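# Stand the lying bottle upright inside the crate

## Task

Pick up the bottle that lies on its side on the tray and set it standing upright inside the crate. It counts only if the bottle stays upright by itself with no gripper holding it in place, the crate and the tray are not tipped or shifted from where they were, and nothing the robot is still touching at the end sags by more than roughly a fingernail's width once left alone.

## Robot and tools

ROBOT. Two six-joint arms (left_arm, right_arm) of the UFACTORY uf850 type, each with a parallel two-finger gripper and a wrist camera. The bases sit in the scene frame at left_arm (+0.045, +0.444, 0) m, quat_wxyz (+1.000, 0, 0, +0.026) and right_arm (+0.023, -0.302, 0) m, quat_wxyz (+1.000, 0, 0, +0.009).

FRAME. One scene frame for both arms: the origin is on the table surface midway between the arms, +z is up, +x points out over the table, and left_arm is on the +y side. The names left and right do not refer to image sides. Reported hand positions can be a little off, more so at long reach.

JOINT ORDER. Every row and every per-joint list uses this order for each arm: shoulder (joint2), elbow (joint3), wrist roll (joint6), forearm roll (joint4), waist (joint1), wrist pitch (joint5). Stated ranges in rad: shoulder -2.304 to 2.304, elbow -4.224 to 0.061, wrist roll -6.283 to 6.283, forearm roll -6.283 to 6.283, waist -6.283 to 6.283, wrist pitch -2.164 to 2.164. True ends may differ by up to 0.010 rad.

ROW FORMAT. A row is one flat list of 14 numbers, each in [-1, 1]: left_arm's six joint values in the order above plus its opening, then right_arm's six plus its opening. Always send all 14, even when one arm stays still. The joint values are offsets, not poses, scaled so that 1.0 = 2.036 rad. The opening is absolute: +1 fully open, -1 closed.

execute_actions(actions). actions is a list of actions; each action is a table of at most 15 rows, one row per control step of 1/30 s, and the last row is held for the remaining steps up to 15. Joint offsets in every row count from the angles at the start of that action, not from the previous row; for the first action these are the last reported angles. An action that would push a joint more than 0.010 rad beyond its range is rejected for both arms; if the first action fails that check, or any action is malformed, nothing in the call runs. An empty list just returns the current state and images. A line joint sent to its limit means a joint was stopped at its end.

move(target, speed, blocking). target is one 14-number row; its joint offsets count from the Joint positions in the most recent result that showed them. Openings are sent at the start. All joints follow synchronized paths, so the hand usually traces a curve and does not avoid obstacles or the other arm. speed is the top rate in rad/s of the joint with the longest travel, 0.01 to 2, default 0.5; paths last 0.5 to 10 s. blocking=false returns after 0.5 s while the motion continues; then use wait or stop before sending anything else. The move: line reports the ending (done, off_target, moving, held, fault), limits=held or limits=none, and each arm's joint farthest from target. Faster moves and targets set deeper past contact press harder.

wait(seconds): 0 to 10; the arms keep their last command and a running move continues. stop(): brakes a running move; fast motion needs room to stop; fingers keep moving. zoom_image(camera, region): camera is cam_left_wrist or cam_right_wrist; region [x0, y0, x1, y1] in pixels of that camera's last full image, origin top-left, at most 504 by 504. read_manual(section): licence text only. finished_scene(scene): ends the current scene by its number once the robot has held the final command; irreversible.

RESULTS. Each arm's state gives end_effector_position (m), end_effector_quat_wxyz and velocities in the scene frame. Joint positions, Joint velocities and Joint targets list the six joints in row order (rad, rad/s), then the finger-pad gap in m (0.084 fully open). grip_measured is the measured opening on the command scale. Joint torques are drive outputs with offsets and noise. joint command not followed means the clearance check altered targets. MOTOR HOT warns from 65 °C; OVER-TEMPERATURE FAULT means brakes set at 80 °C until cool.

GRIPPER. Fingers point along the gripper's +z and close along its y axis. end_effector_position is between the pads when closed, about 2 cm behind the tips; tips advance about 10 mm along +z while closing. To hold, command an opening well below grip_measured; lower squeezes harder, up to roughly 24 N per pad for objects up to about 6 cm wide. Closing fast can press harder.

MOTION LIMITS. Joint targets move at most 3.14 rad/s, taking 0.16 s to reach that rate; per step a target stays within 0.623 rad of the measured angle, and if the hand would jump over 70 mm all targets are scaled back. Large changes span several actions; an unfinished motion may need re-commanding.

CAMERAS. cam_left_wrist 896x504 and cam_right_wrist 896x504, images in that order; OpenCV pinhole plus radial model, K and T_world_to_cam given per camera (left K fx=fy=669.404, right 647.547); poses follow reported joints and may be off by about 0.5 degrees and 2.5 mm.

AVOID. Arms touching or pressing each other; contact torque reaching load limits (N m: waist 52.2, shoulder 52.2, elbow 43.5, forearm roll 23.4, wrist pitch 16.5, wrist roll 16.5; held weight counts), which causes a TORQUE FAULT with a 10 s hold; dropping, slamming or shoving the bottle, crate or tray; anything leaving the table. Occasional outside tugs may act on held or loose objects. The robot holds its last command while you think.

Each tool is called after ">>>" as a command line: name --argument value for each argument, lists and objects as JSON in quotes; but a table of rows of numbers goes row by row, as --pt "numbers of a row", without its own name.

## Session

>>> execute_actions --actions '[]'

Scene clock: 0.00 s.
left_arm: end_effector_position=(+0.5670, +0.7566, +0.3658) grip_measured=+1.00 end_effector_quat_wxyz=(+0.550, +0.397, +0.600, -0.423) end_effector_velocity=(-0.000, -0.000, -0.001) end_effector_angular_velocity=(+0.000, +0.001, -0.000) | right_arm: end_effector_position=(+0.5256, -0.0379, +0.3397) grip_measured=+1.00 end_effector_quat_wxyz=(+0.325, +0.358, +0.860, -0.162) end_effector_velocity=(-0.000, +0.000, +0.000) end_effector_angular_velocity=(+0.000, -0.000, -0.001)
Joint names: [shoulder, elbow, wrist roll, forearm roll, waist, wrist pitch]
Joint positions: left_arm=[-0.919 -1.627 -0.692 -1.107  0.836 -1.893  0.084] | right_arm=[-0.399 -1.164 -0.993 -0.894  0.762 -1.046  0.084]
Joint velocities: left_arm=[-0.     0.001  0.     0.001  0.     0.001 -0.   ] | right_arm=[ 0.    -0.     0.     0.001  0.    -0.001 -0.   ]
Joint torques (N m, as the arm reports them, + toward a larger angle): no reading
Joint targets: left_arm=[-0.919 -1.627 -0.692 -1.107 0.836 -1.893] | right_arm=[-0.399 -1.164 -0.993 -0.894 0.762 -1.046]
camera_calibration (this result's frames):
cam_left_wrist: T_world_to_cam=[[0.941874, 0.327205, -0.0762228, -0.721343], [0.0924252, -0.0342329, 0.995131, -0.32459], [0.323003, -0.944333, -0.0624851, 0.687107], [0, 0, 0, 1]] pos_world=[0.487477, 0.873773, 0.310961]
cam_right_wrist: T_world_to_cam=[[0.718828, 0.693473, -0.0487953, -0.299699], [0.534651, -0.506606, 0.676386, -0.462401], [0.444335, -0.512294, -0.734929, 0.129588], [0, 0, 0, 1]] pos_world=[0.405075, 0.0399652, 0.393376]

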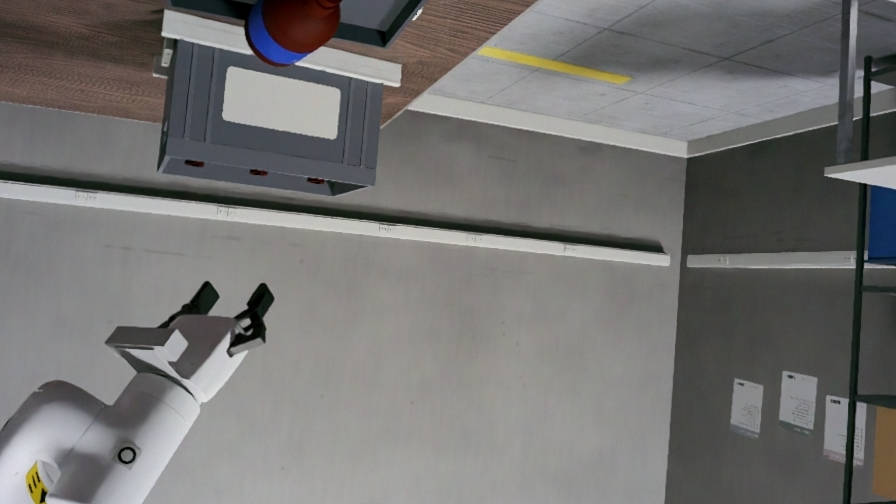

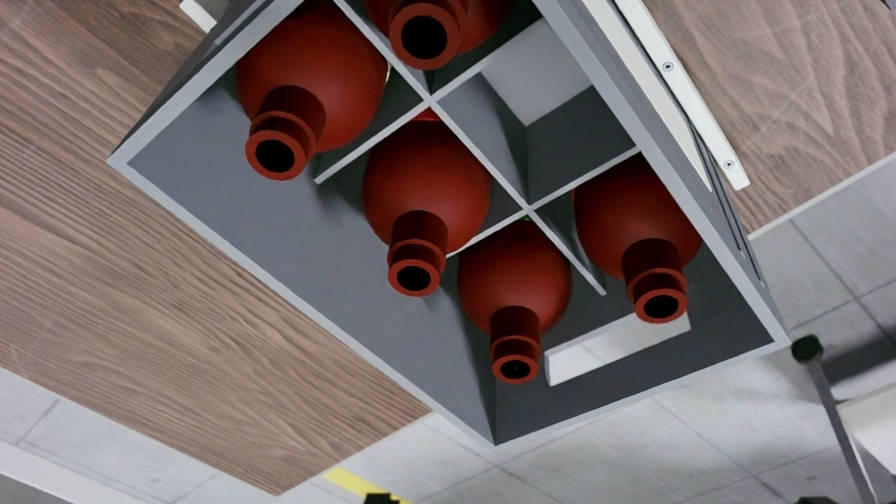

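>>> zoom_image --camera "cam_left_wrist" --region '[140, 0, 440, 200]'

Region (140, 0, 440, 200) of cam_left_wrist's 896x504 image, scaled by 1.680, with more detail than that image has.

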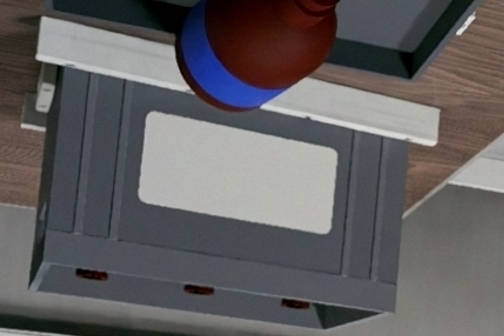

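>>> move --target '[0.2473, 0.22289, -0.50923, 0.54371, -0.69376, 0.55756, 1, 0.02014, -0.161, -0.00535, 0.4391, -0.17323, -0.04312, 1]' --speed 1.2

Scene clock: 46.10 s.
left_arm: end_effector_position=(+0.5292, +0.1643, +0.2698) grip_measured=+1.00 end_effector_quat_wxyz=(-0.000, +0.824, +0.567, -0.000) end_effector_velocity=(-0.001, -0.003, +0.002) end_effector_angular_velocity=(-0.001, -0.005, -0.007) | right_arm: end_effector_position=(+0.5561, -0.0603, +0.4400) grip_measured=+1.00 end_effector_quat_wxyz=(+0.000, +0.755, +0.656, -0.001) end_effector_velocity=(+0.001, -0.000, +0.002) end_effector_angular_velocity=(+0.004, -0.005, -0.003)
Joint names: [shoulder, elbow, wrist roll, forearm roll, waist, wrist pitch]
Joint positions: left_arm=[-0.416 -1.173 -1.729 -0.001 -0.576 -0.758  0.084] | right_arm=[-0.358 -1.491 -1.004 -0.001  0.409 -1.134  0.084]
Joint velocities: left_arm=[ 0.002 -0.001 -0.002  0.003 -0.006  0.001 -0.   ] | right_arm=[ 0.002 -0.003  0.     0.002 -0.002  0.001  0.   ]
Joint torques (N m, as the arm reports them, + toward a larger angle): left_arm=[ 43.3  -22.73   0.11  -0.21   4.89  -0.04] | right_arm=[ 24.67 -34.46  -0.4    0.58  -3.37  -0.61]
Joint targets: left_arm=[-0.416 -1.173 -1.729 -0.000 -0.577 -0.758] | right_arm=[-0.358 -1.491 -1.004 -0.001 0.409 -1.134]
move: done; limits=none; left_arm: farthest joint: the waist, 0.001 radians from its target (1.412 radians at the start); right_arm: farthest joint: the elbow, 0.001 radians from its target (0.328 radians at the start)
camera_calibration (this result's frames):
cam_left_wrist: T_world_to_cam=[[0.935874, -0.352335, 0.000377735, -0.405161], [-0.352201, -0.935545, -0.0266363, 0.413234], [0.00973828, 0.0247951, -0.999645, 0.393384], [0, 0, 0, 1]] pos_world=[0.52089, 0.234092, 0.404405]
cam_right_wrist: T_world_to_cam=[[0.990747, -0.135721, 0.000263399, -0.524027], [-0.135721, -0.99074, 0.00362545, 0.0816779], [-0.000231091, -0.00362766, -0.999993, 0.572817], [0, 0, 0, 1]] pos_world=[0.530396, 0.0118781, 0.572655]

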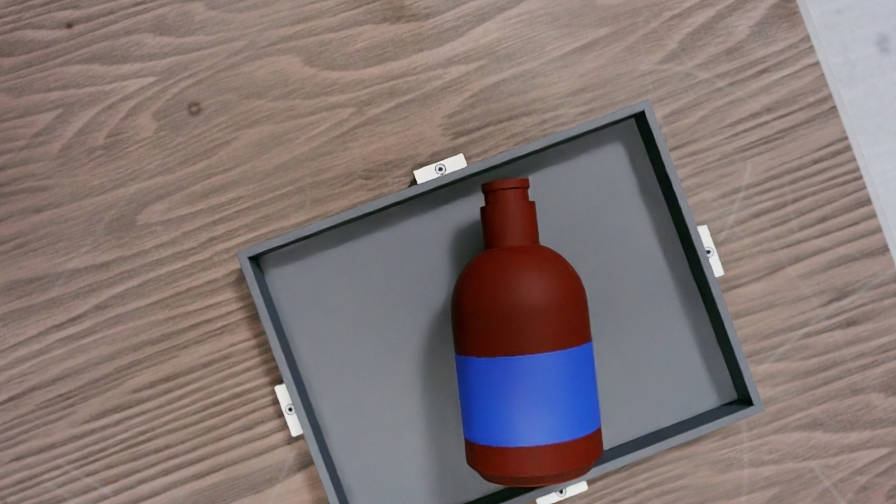

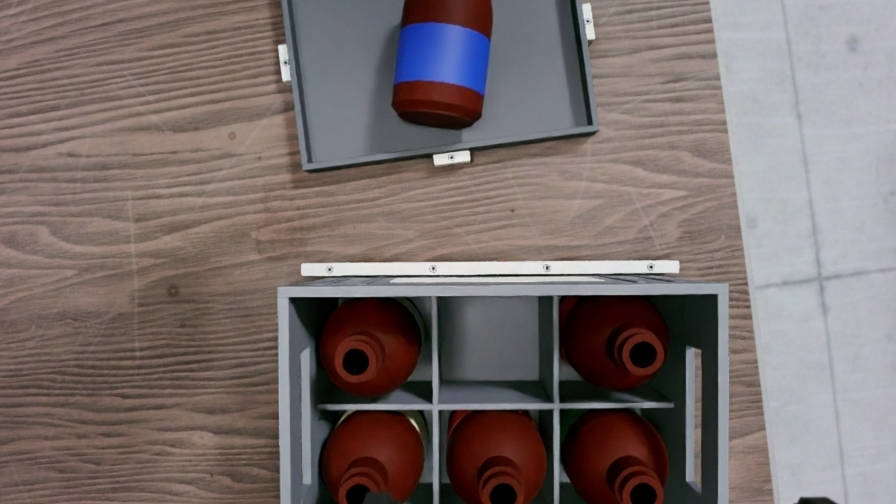

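>>> zoom_image --camera "cam_left_wrist" --region '[420, 164, 660, 504]'

>>> zoom_image --camera "cam_right_wrist" --region '[400, 270, 600, 430]'

Region (420, 164, 660, 504) of cam_left_wrist's 896x504 image, scaled by 1.482, with more detail than that image has; it fills the left 356 columns of this view, and the rest is white.

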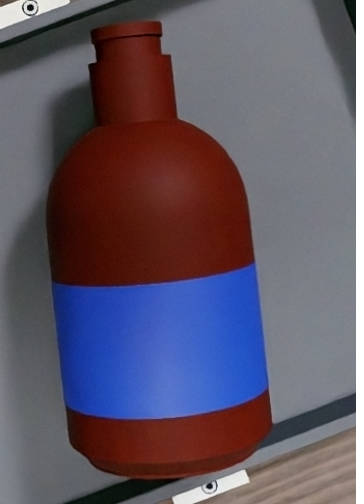

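Region (400, 270, 600, 430) of cam_right_wrist's 896x504 image, scaled by 2.520, with more detail than that image has; it fills the top 403 rows of this view, and the rest is white.

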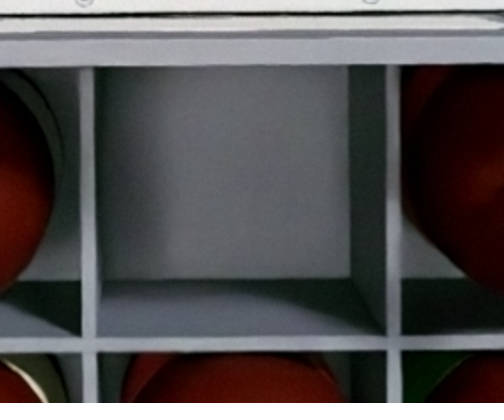

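>>> move --target '[-0.18989, 0.01063, -0.04327, 0.0003, 0.01076, 0.20092, 1, -0.00477, 0.00251, -0.00054, 0.0004, -0.00054, 0.0075, 0.185]' --speed 0.42

Scene clock: 88.03 s.
left_arm: end_effector_position=(+0.5427, +0.1710, +0.0420) grip_measured=+1.00 end_effector_quat_wxyz=(+0.000, +0.792, +0.611, +0.000) end_effector_velocity=(-0.002, +0.001, -0.002) end_effector_angular_velocity=(+0.003, +0.004, -0.001) | right_arm: end_effector_position=(+0.5590, -0.0596, +0.4320) grip_measured=+0.17 end_effector_quat_wxyz=(+0.000, +0.755, +0.656, -0.000) end_effector_velocity=(+0.000, +0.001, +0.000) end_effector_angular_velocity=(+0.000, -0.002, +0.001)
Joint names: [shoulder, elbow, wrist roll, forearm roll, waist, wrist pitch]
Joint positions: left_arm=[-0.802 -1.152 -1.817  0.    -0.554 -0.349  0.084] | right_arm=[-0.368 -1.486 -1.005 -0.     0.408 -1.119  0.052]
Joint velocities: left_arm=[-0.003  0.002 -0.001  0.002  0.     0.001 -0.   ] | right_arm=[ 0.    -0.    -0.    -0.     0.001  0.001 -0.   ]
Joint torques (N m, as the arm reports them, + toward a larger angle): left_arm=[ 52.35 -17.61   0.07  -0.73   5.02  -0.05] | right_arm=[ 24.34 -34.69  -0.18   2.29  -3.68  -0.63]
Joint targets: left_arm=[-0.803 -1.152 -1.817 0.000 -0.554 -0.349] | right_arm=[-0.368 -1.486 -1.005 -0.000 0.408 -1.118]
move: done; limits=none; left_arm: farthest joint: the shoulder, 0.001 radians from its target (0.387 radians at the start); right_arm: farthest joint: the waist, 0.000 radians from its target (0.001 radians at the start)
camera_calibration (this result's frames):
cam_left_wrist: T_world_to_cam=[[0.96876, -0.247993, 0.00204831, -0.451072], [-0.247852, -0.968431, -0.0266616, 0.367145], [0.00859554, 0.025321, -0.999642, 0.165917], [0, 0, 0, 1]] pos_world=[0.526552, 0.23949, 0.176571]
cam_right_wrist: T_world_to_cam=[[0.9907, -0.136061, 0.000272587, -0.526757], [-0.136061, -0.990697, 0.00274627, 0.0834516], [-0.000103607, -0.00275781, -0.999996, 0.564821], [0, 0, 0, 1]] pos_world=[0.533271, 0.0125621, 0.564734]

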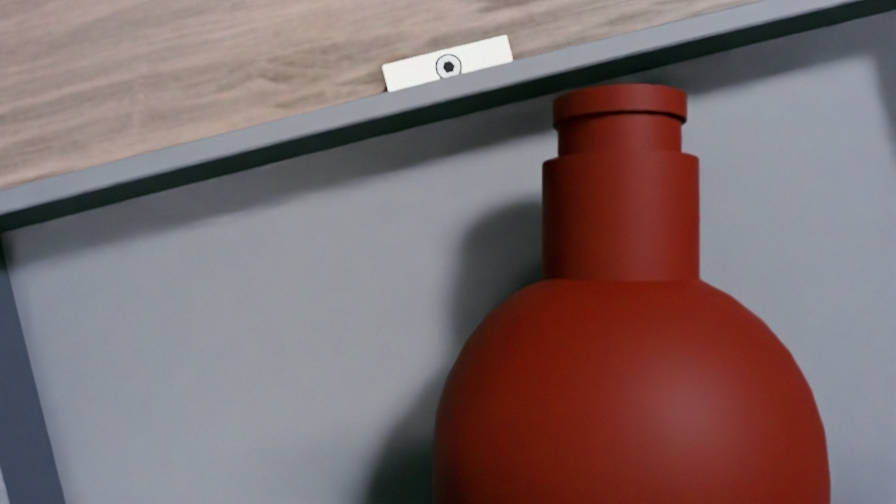

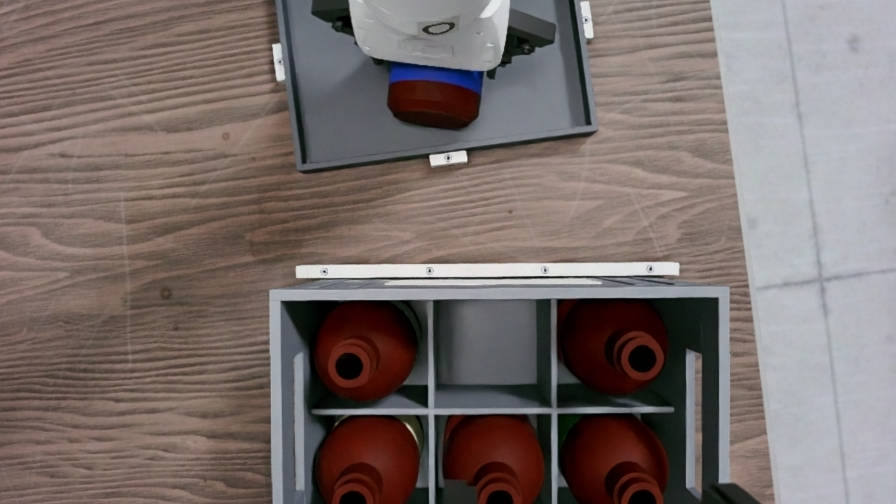

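>>> execute_actions --actions '[[[-0.0006,-0.0004,0,0,0,-0.0002,0.96,0,0,0,0,0,0,0.185],[-0.0009,-0.001,0,0,0,-0.0005,0.92,0,0,0,0,0,0,0.185],[-0.0012,-0.0016,0,0,0,-0.0008,0.88,0,0,0,0,0,0,0.185],[-0.0015,-0.0022,0,0,0,-0.0011,0.84,0,0,0,0,0,0,0.185],[-0.0017,-0.0026,0,0,0,-0.0013,0.81,0,0,0,0,0,0,0.185],[-0.0017,-0.0026,0,0,0,-0.0013,0.78,0,0,0,0,0,0,0.185],[-0.0017,-0.0026,0,0,0,-0.0013,0.75,0,0,0,0,0,0,0.185],[-0.0017,-0.0026,0,0,0,-0.0013,0.72,0,0,0,0,0,0,0.185],[-0.0017,-0.0026,0,0,0,-0.0013,0.68,0,0,0,0,0,0,0.185],[-0.0017,-0.0026,0,0,0,-0.0013,0.63,0,0,0,0,0,0,0.185],[-0.0017,-0.0026,0,0,0,-0.0013,0.57,0,0,0,0,0,0,0.185],[-0.0017,-0.0026,0,0,0,-0.0013,0.5,0,0,0,0,0,0,0.185],[-0.0017,-0.0026,0,0,0,-0.0013,0.4,0,0,0,0,0,0,0.185],[-0.0017,-0.0026,0,0,0,-0.0013,0.25,0,0,0,0,0,0,0.185],[-0.0017,-0.0026,0,0,0,-0.0013,0.1,0,0,0,0,0,0,0.185]]]'

Scene clock: 93.17 s.
left_arm: end_effector_position=(+0.5439, +0.1703, +0.0416) grip_measured=+0.72 end_effector_quat_wxyz=(+0.000, +0.792, +0.611, +0.000) end_effector_velocity=(+0.001, -0.000, +0.000) end_effector_angular_velocity=(-0.002, -0.001, +0.003) | right_arm: end_effector_position=(+0.5590, -0.0596, +0.4320) grip_measured=+0.17 end_effector_quat_wxyz=(+0.000, +0.755, +0.656, -0.000) end_effector_velocity=(-0.001, -0.000, -0.001) end_effector_angular_velocity=(-0.001, +0.002, +0.001)
Joint names: [shoulder, elbow, wrist roll, forearm roll, waist, wrist pitch]
Joint positions: left_arm=[-0.805 -1.157 -1.817  0.    -0.554 -0.352  0.074] | right_arm=[-0.368 -1.486 -1.005 -0.     0.408 -1.119  0.052]
Joint velocities: left_arm=[ 0.    -0.001  0.    -0.002  0.     0.001  0.   ] | right_arm=[-0.     0.001 -0.     0.     0.    -0.001 -0.   ]
Joint torques (N m, as the arm reports them, + toward a larger angle): left_arm=[ 50.98 -17.13   0.07  -0.69   4.98   0.02] | right_arm=[ 23.6  -33.9   -0.35   1.62  -3.29  -0.37]
Joint targets: left_arm=[-0.805 -1.157 -1.817 0.000 -0.554 -0.352] | right_arm=[-0.368 -1.486 -1.005 -0.000 0.408 -1.119]
camera_calibration (this result's frames):
cam_left_wrist: T_world_to_cam=[[0.968763, -0.247985, 0.00135554, -0.452426], [-0.247861, -0.968424, -0.0268395, 0.366793], [0.00796852, 0.0256651, -0.999639, 0.165828], [0, 0, 0, 1]] pos_world=[0.527886, 0.23876, 0.176226]
cam_right_wrist: T_world_to_cam=[[0.9907, -0.136061, 0.000272374, -0.526757], [-0.136061, -0.990697, 0.00274642, 0.0834516], [-0.00010384, -0.00275794, -0.999996, 0.564821], [0, 0, 0, 1]] pos_world=[0.533271, 0.0125621, 0.564733]

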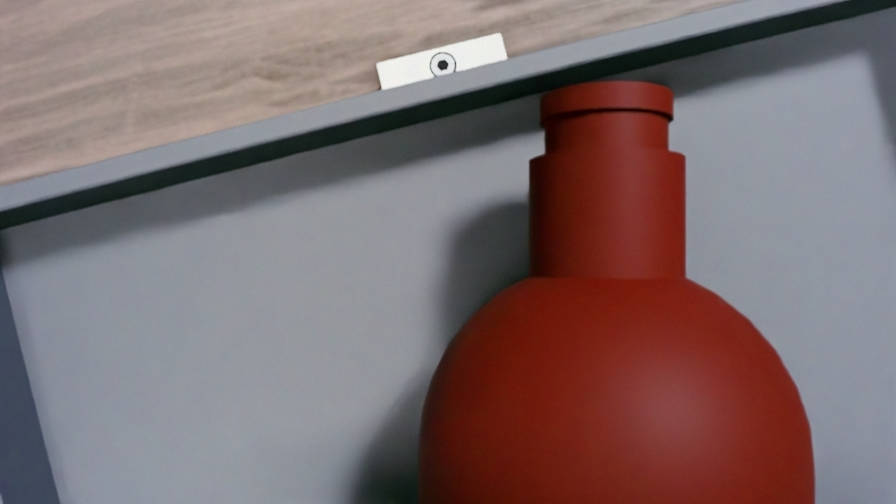

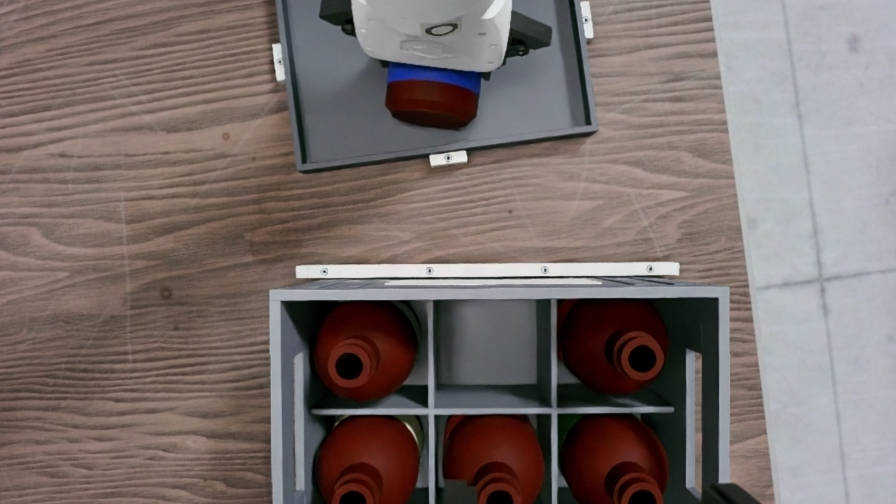

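>>> move --target '[0.27382, 0.18694, 0.33743, 0, -0.01277, 0.30606, 0.0, 0, 0, 0, 0, 0, 0, 0.185]' --speed 0.95

Scene clock: 125.87 s.
left_arm: end_effector_position=(+0.5768, +0.1340, +0.2792) grip_measured=+0.72 end_effector_quat_wxyz=(+0.287, +0.880, +0.273, +0.263) end_effector_velocity=(+0.001, -0.000, +0.004) end_effector_angular_velocity=(-0.003, -0.007, -0.000) | right_arm: end_effector_position=(+0.5590, -0.0596, +0.4320) grip_measured=+0.17 end_effector_quat_wxyz=(+0.000, +0.755, +0.656, -0.000) end_effector_velocity=(-0.000, +0.001, -0.001) end_effector_angular_velocity=(+0.001, +0.001, +0.000)
Joint names: [shoulder, elbow, wrist roll, forearm roll, waist, wrist pitch]
Joint positions: left_arm=[-0.249 -0.777 -1.13   0.    -0.58   0.271  0.074] | right_arm=[-0.368 -1.486 -1.005 -0.     0.408 -1.119  0.052]
Joint velocities: left_arm=[ 0.005  0.     0.002 -0.001  0.     0.002  0.   ] | right_arm=[-0.001  0.     0.     0.001  0.001  0.     0.   ]
Joint torques (N m, as the arm reports them, + toward a larger angle): left_arm=[ 36.36 -23.47   0.15  -0.5    5.45   2.31] | right_arm=[ 25.23 -35.45  -0.28   1.42  -7.13  -0.7 ]
Joint targets: left_arm=[-0.248 -0.777 -1.130 0.000 -0.580 0.271] | right_arm=[-0.368 -1.486 -1.005 -0.000 0.408 -1.119]
move: done; limits=none; left_arm: farthest joint: the shoulder, 0.001 radians from its target (0.558 radians at the start); right_arm: farthest joint: the waist, 0.000 radians from its target (0.000 radians at the start)
camera_calibration (this result's frames):
cam_left_wrist: T_world_to_cam=[[0.333114, -0.682421, 0.650644, -0.250037], [-0.693787, -0.644695, -0.320979, 0.642157], [0.63851, -0.344485, -0.688211, 0.00294017], [0, 0, 0, 1]] pos_world=[0.526934, 0.244378, 0.370828]
cam_right_wrist: T_world_to_cam=[[0.9907, -0.136061, 0.000272307, -0.526757], [-0.136061, -0.990697, 0.00274644, 0.0834516], [-0.000103909, -0.00275795, -0.999996, 0.564821], [0, 0, 0, 1]] pos_world=[0.533271, 0.0125621, 0.564733]

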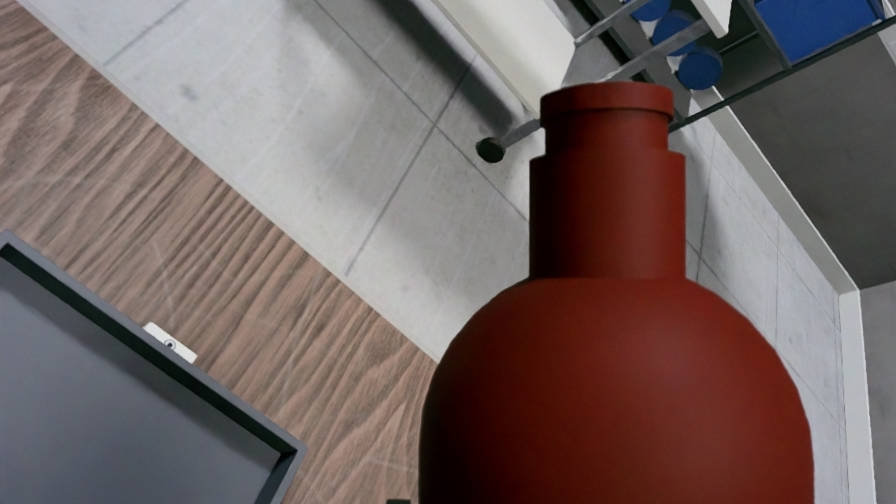

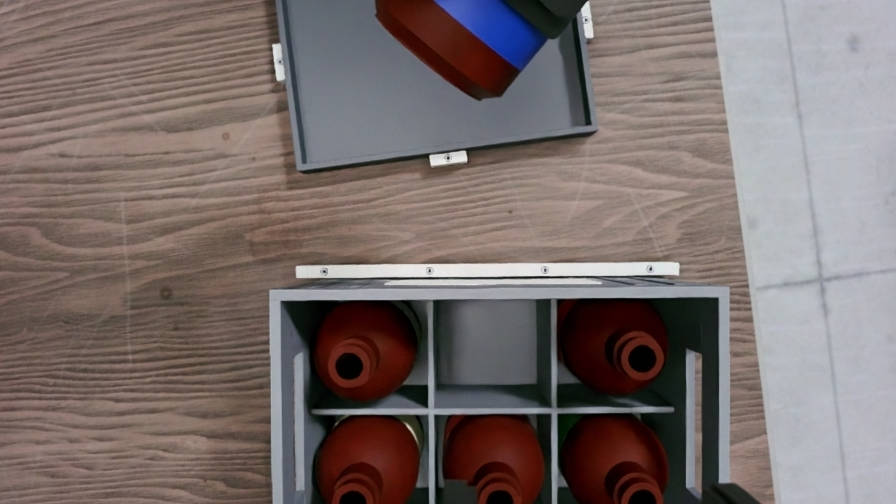

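>>> zoom_image --camera "cam_right_wrist" --region '[320, 280, 680, 430]'

Region (320, 280, 680, 430) of cam_right_wrist's 896x504 image, scaled by 1.400, with more detail than that image has; it fills the top 210 rows of this view, and the rest is white.

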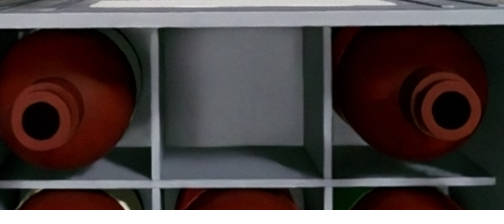

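>>> move --target '[-0.22529, -0.05388, 0.55516, 0, -0.12353, 0.55044, 0.0, 0, 0, 0, 0, 0, 0, 0.185]' --speed 1.1

Scene clock: 135.97 s.
left_arm: end_effector_position=(+0.5585, -0.0630, +0.2683) grip_measured=+0.72 end_effector_quat_wxyz=(+0.269, +0.654, -0.268, +0.654) end_effector_velocity=(-0.001, -0.001, -0.002) end_effector_angular_velocity=(+0.003, -0.000, -0.002) | right_arm: end_effector_position=(+0.5590, -0.0596, +0.4320) grip_measured=+0.17 end_effector_quat_wxyz=(+0.000, +0.755, +0.656, -0.000) end_effector_velocity=(-0.001, -0.000, -0.000) end_effector_angular_velocity=(-0.001, +0.002, +0.000)
Joint names: [shoulder, elbow, wrist roll, forearm roll, waist, wrist pitch]
Joint positions: left_arm=[-0.707 -0.887 -0.     0.    -0.831  1.391  0.074] | right_arm=[-0.368 -1.486 -1.005 -0.     0.408 -1.119  0.052]
Joint velocities: left_arm=[-0.003 -0.     0.002  0.001 -0.002  0.001  0.   ] | right_arm=[ 0.001  0.001 -0.     0.     0.    -0.002  0.   ]
Joint torques (N m, as the arm reports them, + toward a larger angle): left_arm=[ 50.11 -17.62   0.16  -0.72   4.97   3.09] | right_arm=[ 26.22 -35.16  -0.47   1.05  -6.1   -0.63]
Joint targets: left_arm=[-0.707 -0.887 -0.000 0.000 -0.831 1.391] | right_arm=[-0.368 -1.486 -1.005 -0.000 0.408 -1.119]
move: done; limits=none; left_arm: farthest joint: the waist, 0.001 radians from its target (0.252 radians at the start); right_arm: farthest joint: the waist, 0.000 radians from its target (0.000 radians at the start)
camera_calibration (this result's frames):
cam_left_wrist: T_world_to_cam=[[-0.703305, -0.710867, 0.00560382, 0.378913], [0.015405, -0.0231211, -0.999614, 0.324112], [0.710722, -0.702947, 0.0272121, -0.315601], [0, 0, 0, 1]] pos_world=[0.485803, 0.0549994, 0.330452]
cam_right_wrist: T_world_to_cam=[[0.9907, -0.136061, 0.000272234, -0.526757], [-0.136061, -0.990697, 0.00274646, 0.0834516], [-0.000103983, -0.00275796, -0.999996, 0.564821], [0, 0, 0, 1]] pos_world=[0.533271, 0.0125621, 0.564733]

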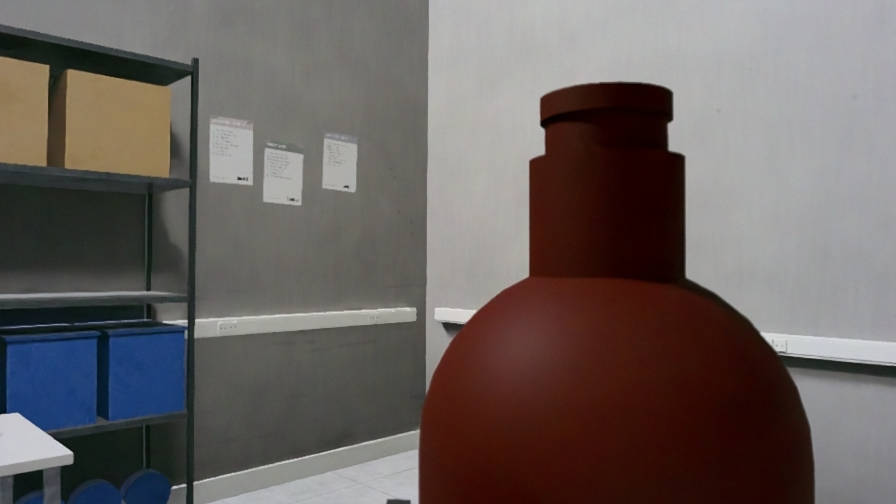

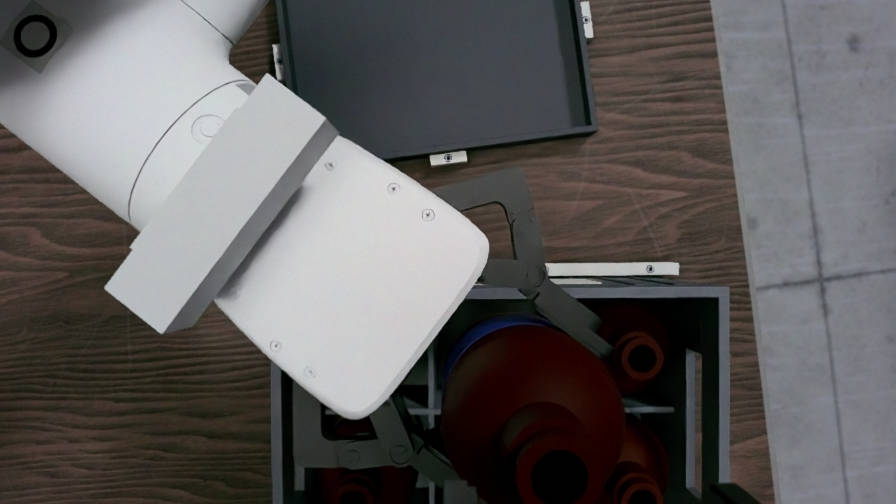

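>>> zoom_image --camera "cam_right_wrist" --region '[430, 384, 650, 504]'

>>> zoom_image --camera "cam_right_wrist" --region '[640, 444, 800, 504]'

Region (430, 384, 650, 504) of cam_right_wrist's 896x504 image, scaled by 2.291, with more detail than that image has; it fills the top 275 rows of this view, and the rest is white.

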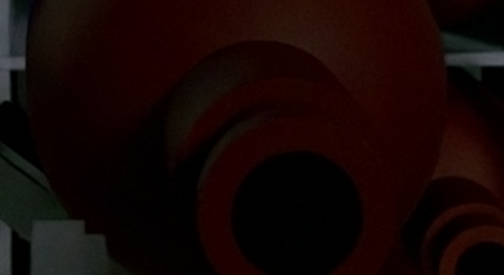

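Region (640, 444, 800, 504) of cam_right_wrist's 896x504 image, scaled by 3.150, with more detail than that image has; it fills the top 189 rows of this view, and the rest is white.

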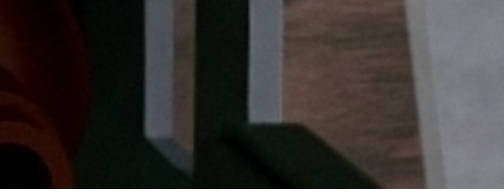

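>>> move --target '[-0.0002, 0, 0, 0, -0.0003, 0, 0.0, -0.01902, 0.05557, -0.0006, 0, -0.0006, 0.07459, -0.03]' --speed 0.3

Scene clock: 152.17 s.
left_arm: end_effector_position=(+0.5582, -0.0633, +0.2680) grip_measured=+0.72 end_effector_quat_wxyz=(+0.269, +0.654, -0.269, +0.654) end_effector_velocity=(-0.000, +0.000, -0.001) end_effector_angular_velocity=(+0.000, +0.001, +0.001) | right_arm: end_effector_position=(+0.5603, -0.0597, +0.3593) grip_measured=-0.04 end_effector_quat_wxyz=(+0.000, +0.755, +0.656, +0.000) end_effector_velocity=(-0.001, -0.001, -0.003) end_effector_angular_velocity=(-0.001, +0.004, -0.001)
Joint names: [shoulder, elbow, wrist roll, forearm roll, waist, wrist pitch]
Joint positions: left_arm=[-0.707 -0.887 -0.     0.    -0.832  1.391  0.074] | right_arm=[-0.406 -1.373 -1.007 -0.     0.407 -0.967  0.042]
Joint velocities: left_arm=[-0.     0.001 -0.    -0.001 -0.     0.    -0.   ] | right_arm=[-0.002  0.003 -0.     0.001 -0.001  0.001 -0.   ]
Joint torques (N m, as the arm reports them, + toward a larger angle): left_arm=[ 50.01 -17.92   0.08  -0.89   5.33   3.16] | right_arm=[ 22.9  -34.6   -0.46   1.48  -1.69  -0.53]
Joint targets: left_arm=[-0.707 -0.887 -0.000 0.000 -0.832 1.391] | right_arm=[-0.407 -1.373 -1.007 -0.000 0.407 -0.967]
move: done; limits=none; left_arm: farthest joint: the waist, 0.000 radians from its target (0.000 radians at the start); right_arm: farthest joint: the waist, 0.000 radians from its target (0.001 radians at the start)
camera_calibration (this result's frames):
cam_left_wrist: T_world_to_cam=[[-0.703736, -0.710439, 0.00560408, 0.378742], [0.0151015, -0.0228443, -0.999625, 0.324007], [0.710301, -0.703388, 0.0268051, -0.315238], [0, 0, 0, 1]] pos_world=[0.485556, 0.0547404, 0.330213]
cam_right_wrist: T_world_to_cam=[[0.990702, -0.136049, 0.000690806, -0.528239], [-0.13605, -0.990699, 0.002463, 0.083753], [0.000349294, -0.00253408, -0.999997, 0.491901], [0, 0, 0, 1]] pos_world=[0.53455, 0.0123544, 0.492058]

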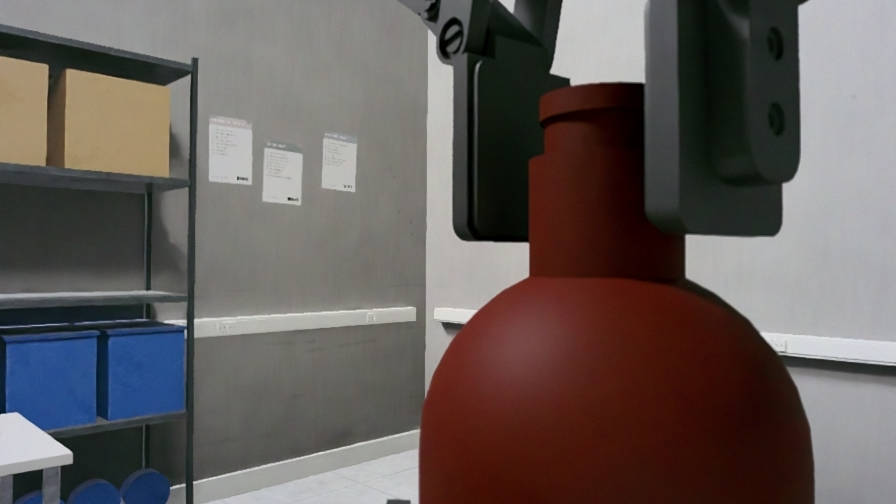

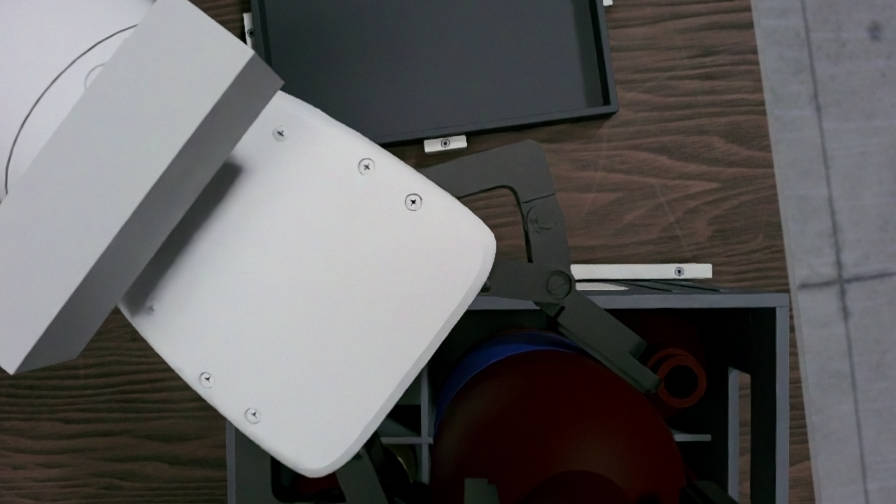

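>>> zoom_image --camera "cam_right_wrist" --region '[420, 320, 740, 504]'

Region (420, 320, 740, 504) of cam_right_wrist's 896x504 image, scaled by 1.575, with more detail than that image has; it fills the top 290 rows of this view, and the rest is white.

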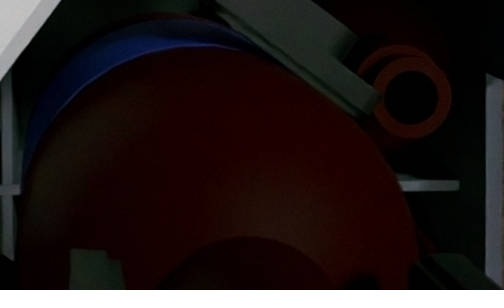

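>>> execute_actions --actions '[[[0,0,0,0,0,0,0,0.0002,0.0005,0,0,0.0002,0.0001,-0.07],[0,0,0,0,0,0,0,0.0005,0.001,0,0,0.0003,0.0003,-0.12],[0,0,0,0,0,0,0,0.0008,0.0015,0,0,0.00045,0.0004,-0.18],[0,0,0,0,0,0,0,0.0008,0.0015,0,0,0.00045,0.0004,-0.23],[0,0,0,0,0,0,0,0.0008,0.0015,0,0,0.00045,0.0004,-0.27],[0,0,0,0,0,0,0,0.0008,0.0015,0,0,0.00045,0.0004,-0.31],[0,0,0,0,0,0,0,0.0008,0.0015,0,0,0.00045,0.0004,-0.35],[0,0,0,0,0,0,0,0.0008,0.0015,0,0,0.00045,0.0004,-0.42],[0,0,0,0,0,0,0,0.0008,0.0015,0,0,0.00045,0.0004,-0.55],[0,0,0,0,0,0,0.2,0.0008,0.0015,0,0,0.00045,0.0004,-0.75],[0,0,0,0,0,0,0.4,0.0008,0.0015,0,0,0.00045,0.0004,-0.75],[0,0,0,0,0,0,0.55,0.0008,0.0015,0,0,0.00045,0.0004,-0.75],[0,0,0,0,0,0,0.65,0.0008,0.0015,0,0,0.00045,0.0004,-0.75],[0,0,0,0,0,0,0.73,0.0008,0.0015,0,0,0.00045,0.0004,-0.75],[0,0,0,0,0,0,0.85,0.0008,0.0015,0,0,0.00045,0.0004,-0.75]]]'

Scene clock: 171.40 s.
left_arm: end_effector_position=(+0.5582, -0.0633, +0.2681) grip_measured=+0.78 end_effector_quat_wxyz=(+0.269, +0.654, -0.269, +0.654) end_effector_velocity=(+0.005, -0.000, +0.010) end_effector_angular_velocity=(-0.022, -0.017, +0.006) | right_arm: end_effector_position=(+0.5593, -0.0596, +0.3590) grip_measured=-0.33 end_effector_quat_wxyz=(+0.000, +0.755, +0.656, -0.000) end_effector_velocity=(-0.007, -0.002, -0.006) end_effector_angular_velocity=(-0.009, +0.025, +0.000)
Joint names: [shoulder, elbow, wrist roll, forearm roll, waist, wrist pitch]
Joint positions: left_arm=[-0.707 -0.887 -0.     0.    -0.832  1.391  0.076] | right_arm=[-0.405 -1.37  -1.007 -0.     0.408 -0.966  0.03 ]
Joint velocities: left_arm=[ 0.004 -0.009 -0.003 -0.002  0.004  0.015  0.115] | right_arm=[-0.002  0.011  0.     0.002  0.002 -0.014 -0.   ]
Joint torques (N m, as the arm reports them, + toward a larger angle): left_arm=[ 48.63 -16.59   0.12  -0.73   5.27   2.43] | right_arm=[ 24.   -35.71  -0.44   1.59  -4.33  -0.62]
Joint targets: left_arm=[-0.707 -0.887 -0.000 0.000 -0.832 1.391] | right_arm=[-0.405 -1.370 -1.007 -0.000 0.408 -0.966]
camera_calibration (this result's frames):
cam_left_wrist: T_world_to_cam=[[-0.703783, -0.710393, 0.0055875, 0.37874], [0.0152959, -0.0230159, -0.999618, 0.323954], [0.710251, -0.703428, 0.0270643, -0.31529], [0, 0, 0, 1]] pos_world=[0.48553, 0.0547269, 0.330247]
cam_right_wrist: T_world_to_cam=[[0.990824, -0.135161, 0.000293608, -0.527097], [-0.135161, -0.99082, 0.0027085, 0.0831546], [-0.0000751709, -0.00272333, -0.999996, 0.491778], [0, 0, 0, 1]] pos_world=[0.533536, 0.0124875, 0.491705]

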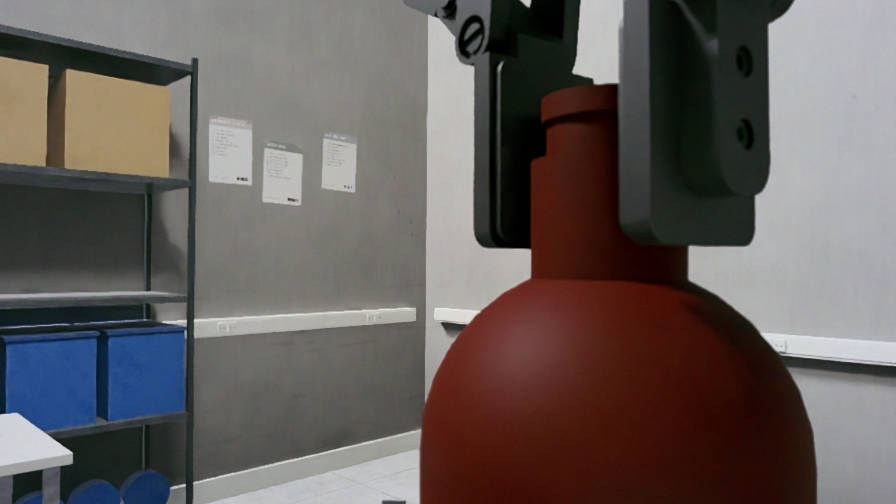

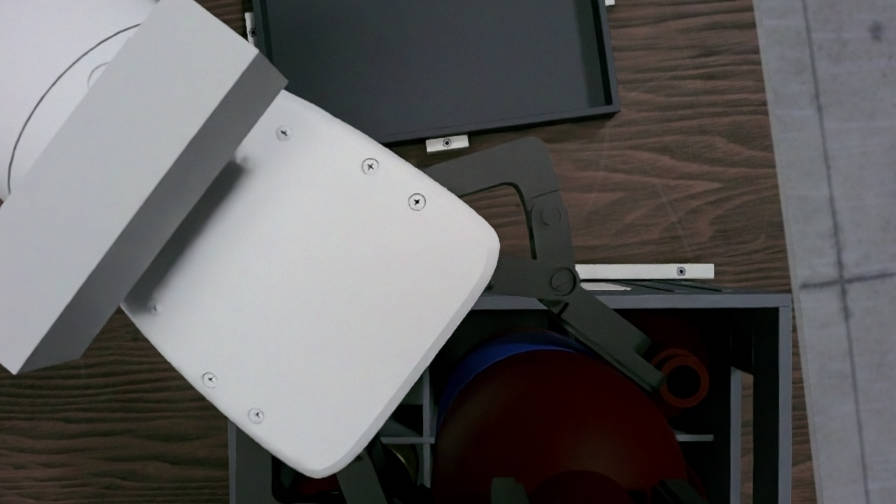

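>>> execute_actions --actions '[]'

>>> zoom_image --camera "cam_right_wrist" --region '[410, 290, 700, 504]'

Scene clock: 173.97 s.
left_arm: end_effector_position=(+0.5582, -0.0633, +0.2680) grip_measured=+0.85 end_effector_quat_wxyz=(+0.269, +0.654, -0.269, +0.654) end_effector_velocity=(-0.000, -0.000, +0.000) end_effector_angular_velocity=(+0.000, -0.000, -0.001) | right_arm: end_effector_position=(+0.5593, -0.0596, +0.3590) grip_measured=-0.33 end_effector_quat_wxyz=(-0.000, +0.755, +0.656, -0.000) end_effector_velocity=(-0.000, -0.001, -0.000) end_effector_angular_velocity=(-0.001, +0.002, -0.001)
Joint names: [shoulder, elbow, wrist roll, forearm roll, waist, wrist pitch]
Joint positions: left_arm=[-0.707 -0.887 -0.     0.    -0.832  1.391  0.078] | right_arm=[-0.405 -1.37  -1.007 -0.     0.408 -0.966  0.03 ]
Joint velocities: left_arm=[ 0.    -0.    -0.     0.    -0.001 -0.    -0.   ] | right_arm=[-0.     0.     0.     0.    -0.001 -0.002  0.   ]
Joint torques (N m, as the arm reports them, + toward a larger angle): left_arm=[ 47.41 -16.61   0.13  -0.88   5.32   2.33] | right_arm=[ 22.03 -35.82  -0.22   1.33  -2.91  -0.61]
Joint targets: left_arm=[-0.707 -0.887 -0.000 0.000 -0.832 1.391] | right_arm=[-0.405 -1.370 -1.007 -0.000 0.408 -0.966]
camera_calibration (this result's frames):
cam_left_wrist: T_world_to_cam=[[-0.703736, -0.710439, 0.00560404, 0.378742], [0.0151016, -0.0228443, -0.999625, 0.324006], [0.710301, -0.703388, 0.0268052, -0.315238], [0, 0, 0, 1]] pos_world=[0.485556, 0.0547404, 0.330213]
cam_right_wrist: T_world_to_cam=[[0.990826, -0.135141, 0.000173478, -0.527017], [-0.135141, -0.990822, 0.00278776, 0.0830989], [-0.000204854, -0.00278563, -0.999996, 0.491826], [0, 0, 0, 1]] pos_world=[0.533514, 0.0124847, 0.491684]

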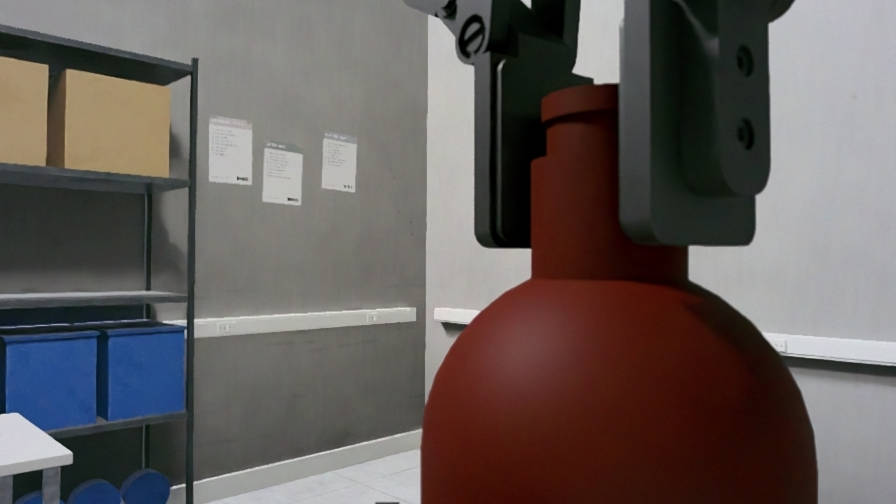

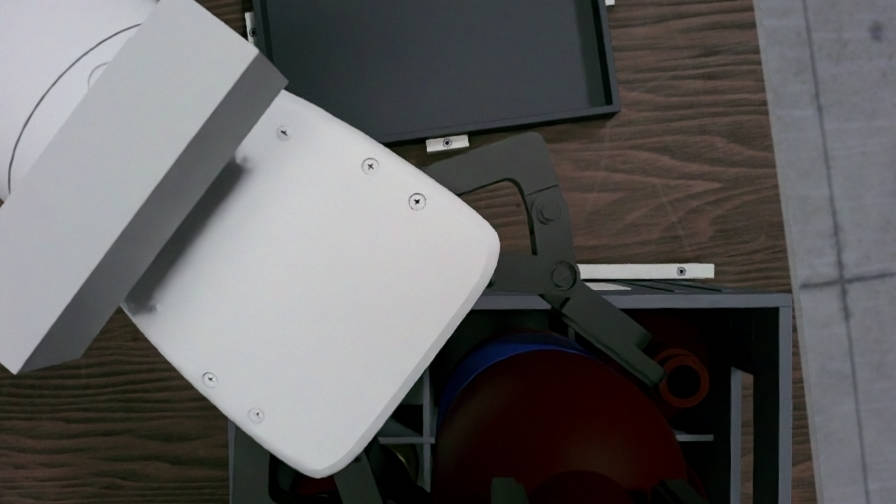

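Region (410, 290, 700, 504) of cam_right_wrist's 896x504 image, scaled by 1.738, with more detail than that image has; it fills the top 372 rows of this view, and the rest is white.

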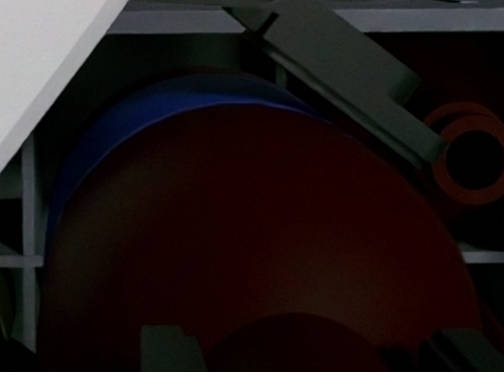

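>>> move --target '[0.20953, 0.24848, 0, 0, 0, -0.19239, 1, -0.04219, 0.05397, 0, 0, 0, 0.09616, -0.75]' --speed 0.72

Scene clock: 197.87 s.
left_arm: end_effector_position=(+0.4135, +0.0798, +0.2189) grip_measured=+1.00 end_effector_quat_wxyz=(+0.199, +0.789, -0.324, +0.483) end_effector_velocity=(-0.001, +0.002, -0.001) end_effector_angular_velocity=(+0.003, +0.002, -0.000) | right_arm: end_effector_position=(+0.5582, -0.0601, +0.2622) grip_measured=-0.33 end_effector_quat_wxyz=(+0.000, +0.755, +0.656, -0.000) end_effector_velocity=(-0.001, -0.001, -0.002) end_effector_angular_velocity=(-0.002, +0.004, +0.000)
Joint names: [shoulder, elbow, wrist roll, forearm roll, waist, wrist pitch]
Joint positions: left_arm=[-0.281 -0.382 -0.     0.    -0.832  1.     0.084] | right_arm=[-0.49  -1.261 -1.007 -0.     0.408 -0.77   0.03 ]
Joint velocities: left_arm=[ 0.002  0.004  0.     0.     0.    -0.002  0.   ] | right_arm=[-0.002  0.001 -0.    -0.001 -0.    -0.001  0.   ]
Joint torques (N m, as the arm reports them, + toward a larger angle): left_arm=[ 26.48 -14.85   0.1   -0.84   4.65   2.13] | right_arm=[ 26.23 -35.25  -0.22   1.6   -1.81  -0.58]
Joint targets: left_arm=[-0.281 -0.381 -0.000 0.000 -0.832 1.000] | right_arm=[-0.491 -1.260 -1.007 -0.000 0.408 -0.770]
move: done; limits=none; left_arm: farthest joint: the shoulder, 0.001 radians from its target (0.427 radians at the start); right_arm: farthest joint: the shoulder, 0.001 radians from its target (0.086 radians at the start)
camera_calibration (this result's frames):
cam_left_wrist: T_world_to_cam=[[-0.701872, -0.712282, 0.00545908, 0.378196], [-0.309319, 0.297877, -0.903101, 0.367798], [0.641636, -0.63555, -0.429394, 0.012356], [0, 0, 0, 1]] pos_world=[0.371284, 0.167677, 0.335399]
cam_right_wrist: T_world_to_cam=[[0.990828, -0.135128, 0.000498859, -0.526087], [-0.135129, -0.990825, 0.00256314, 0.0827988], [0.000147929, -0.00260704, -0.999997, 0.394908], [0, 0, 0, 1]] pos_world=[0.532392, 0.0119792, 0.394957]

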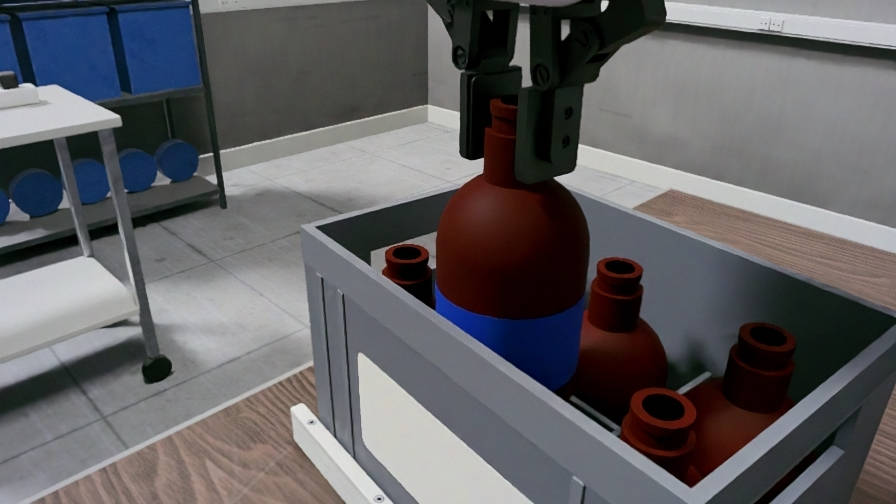

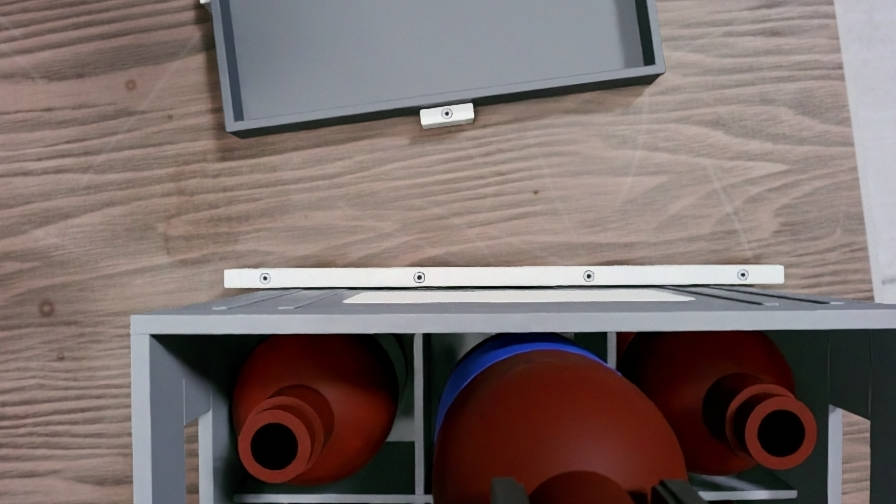

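>>> zoom_image --camera "cam_right_wrist" --region '[230, 310, 530, 504]'

>>> zoom_image --camera "cam_right_wrist" --region '[530, 310, 830, 504]'

Region (230, 310, 530, 504) of cam_right_wrist's 896x504 image, scaled by 1.680, with more detail than that image has; it fills the top 326 rows of this view, and the rest is white.

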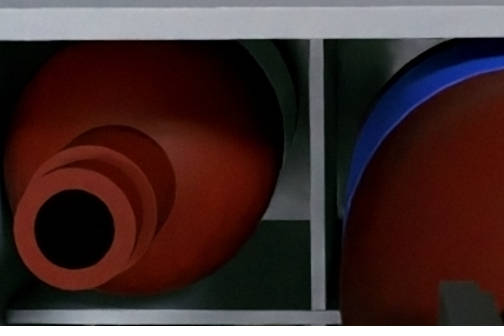

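Region (530, 310, 830, 504) of cam_right_wrist's 896x504 image, scaled by 1.680, with more detail than that image has; it fills the top 326 rows of this view, and the rest is white.

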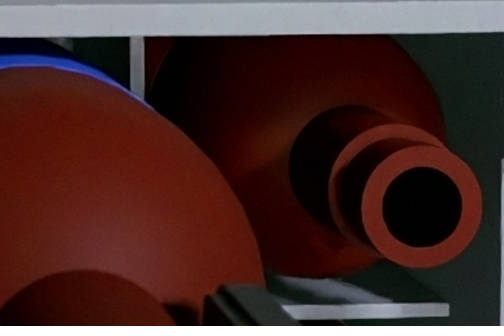

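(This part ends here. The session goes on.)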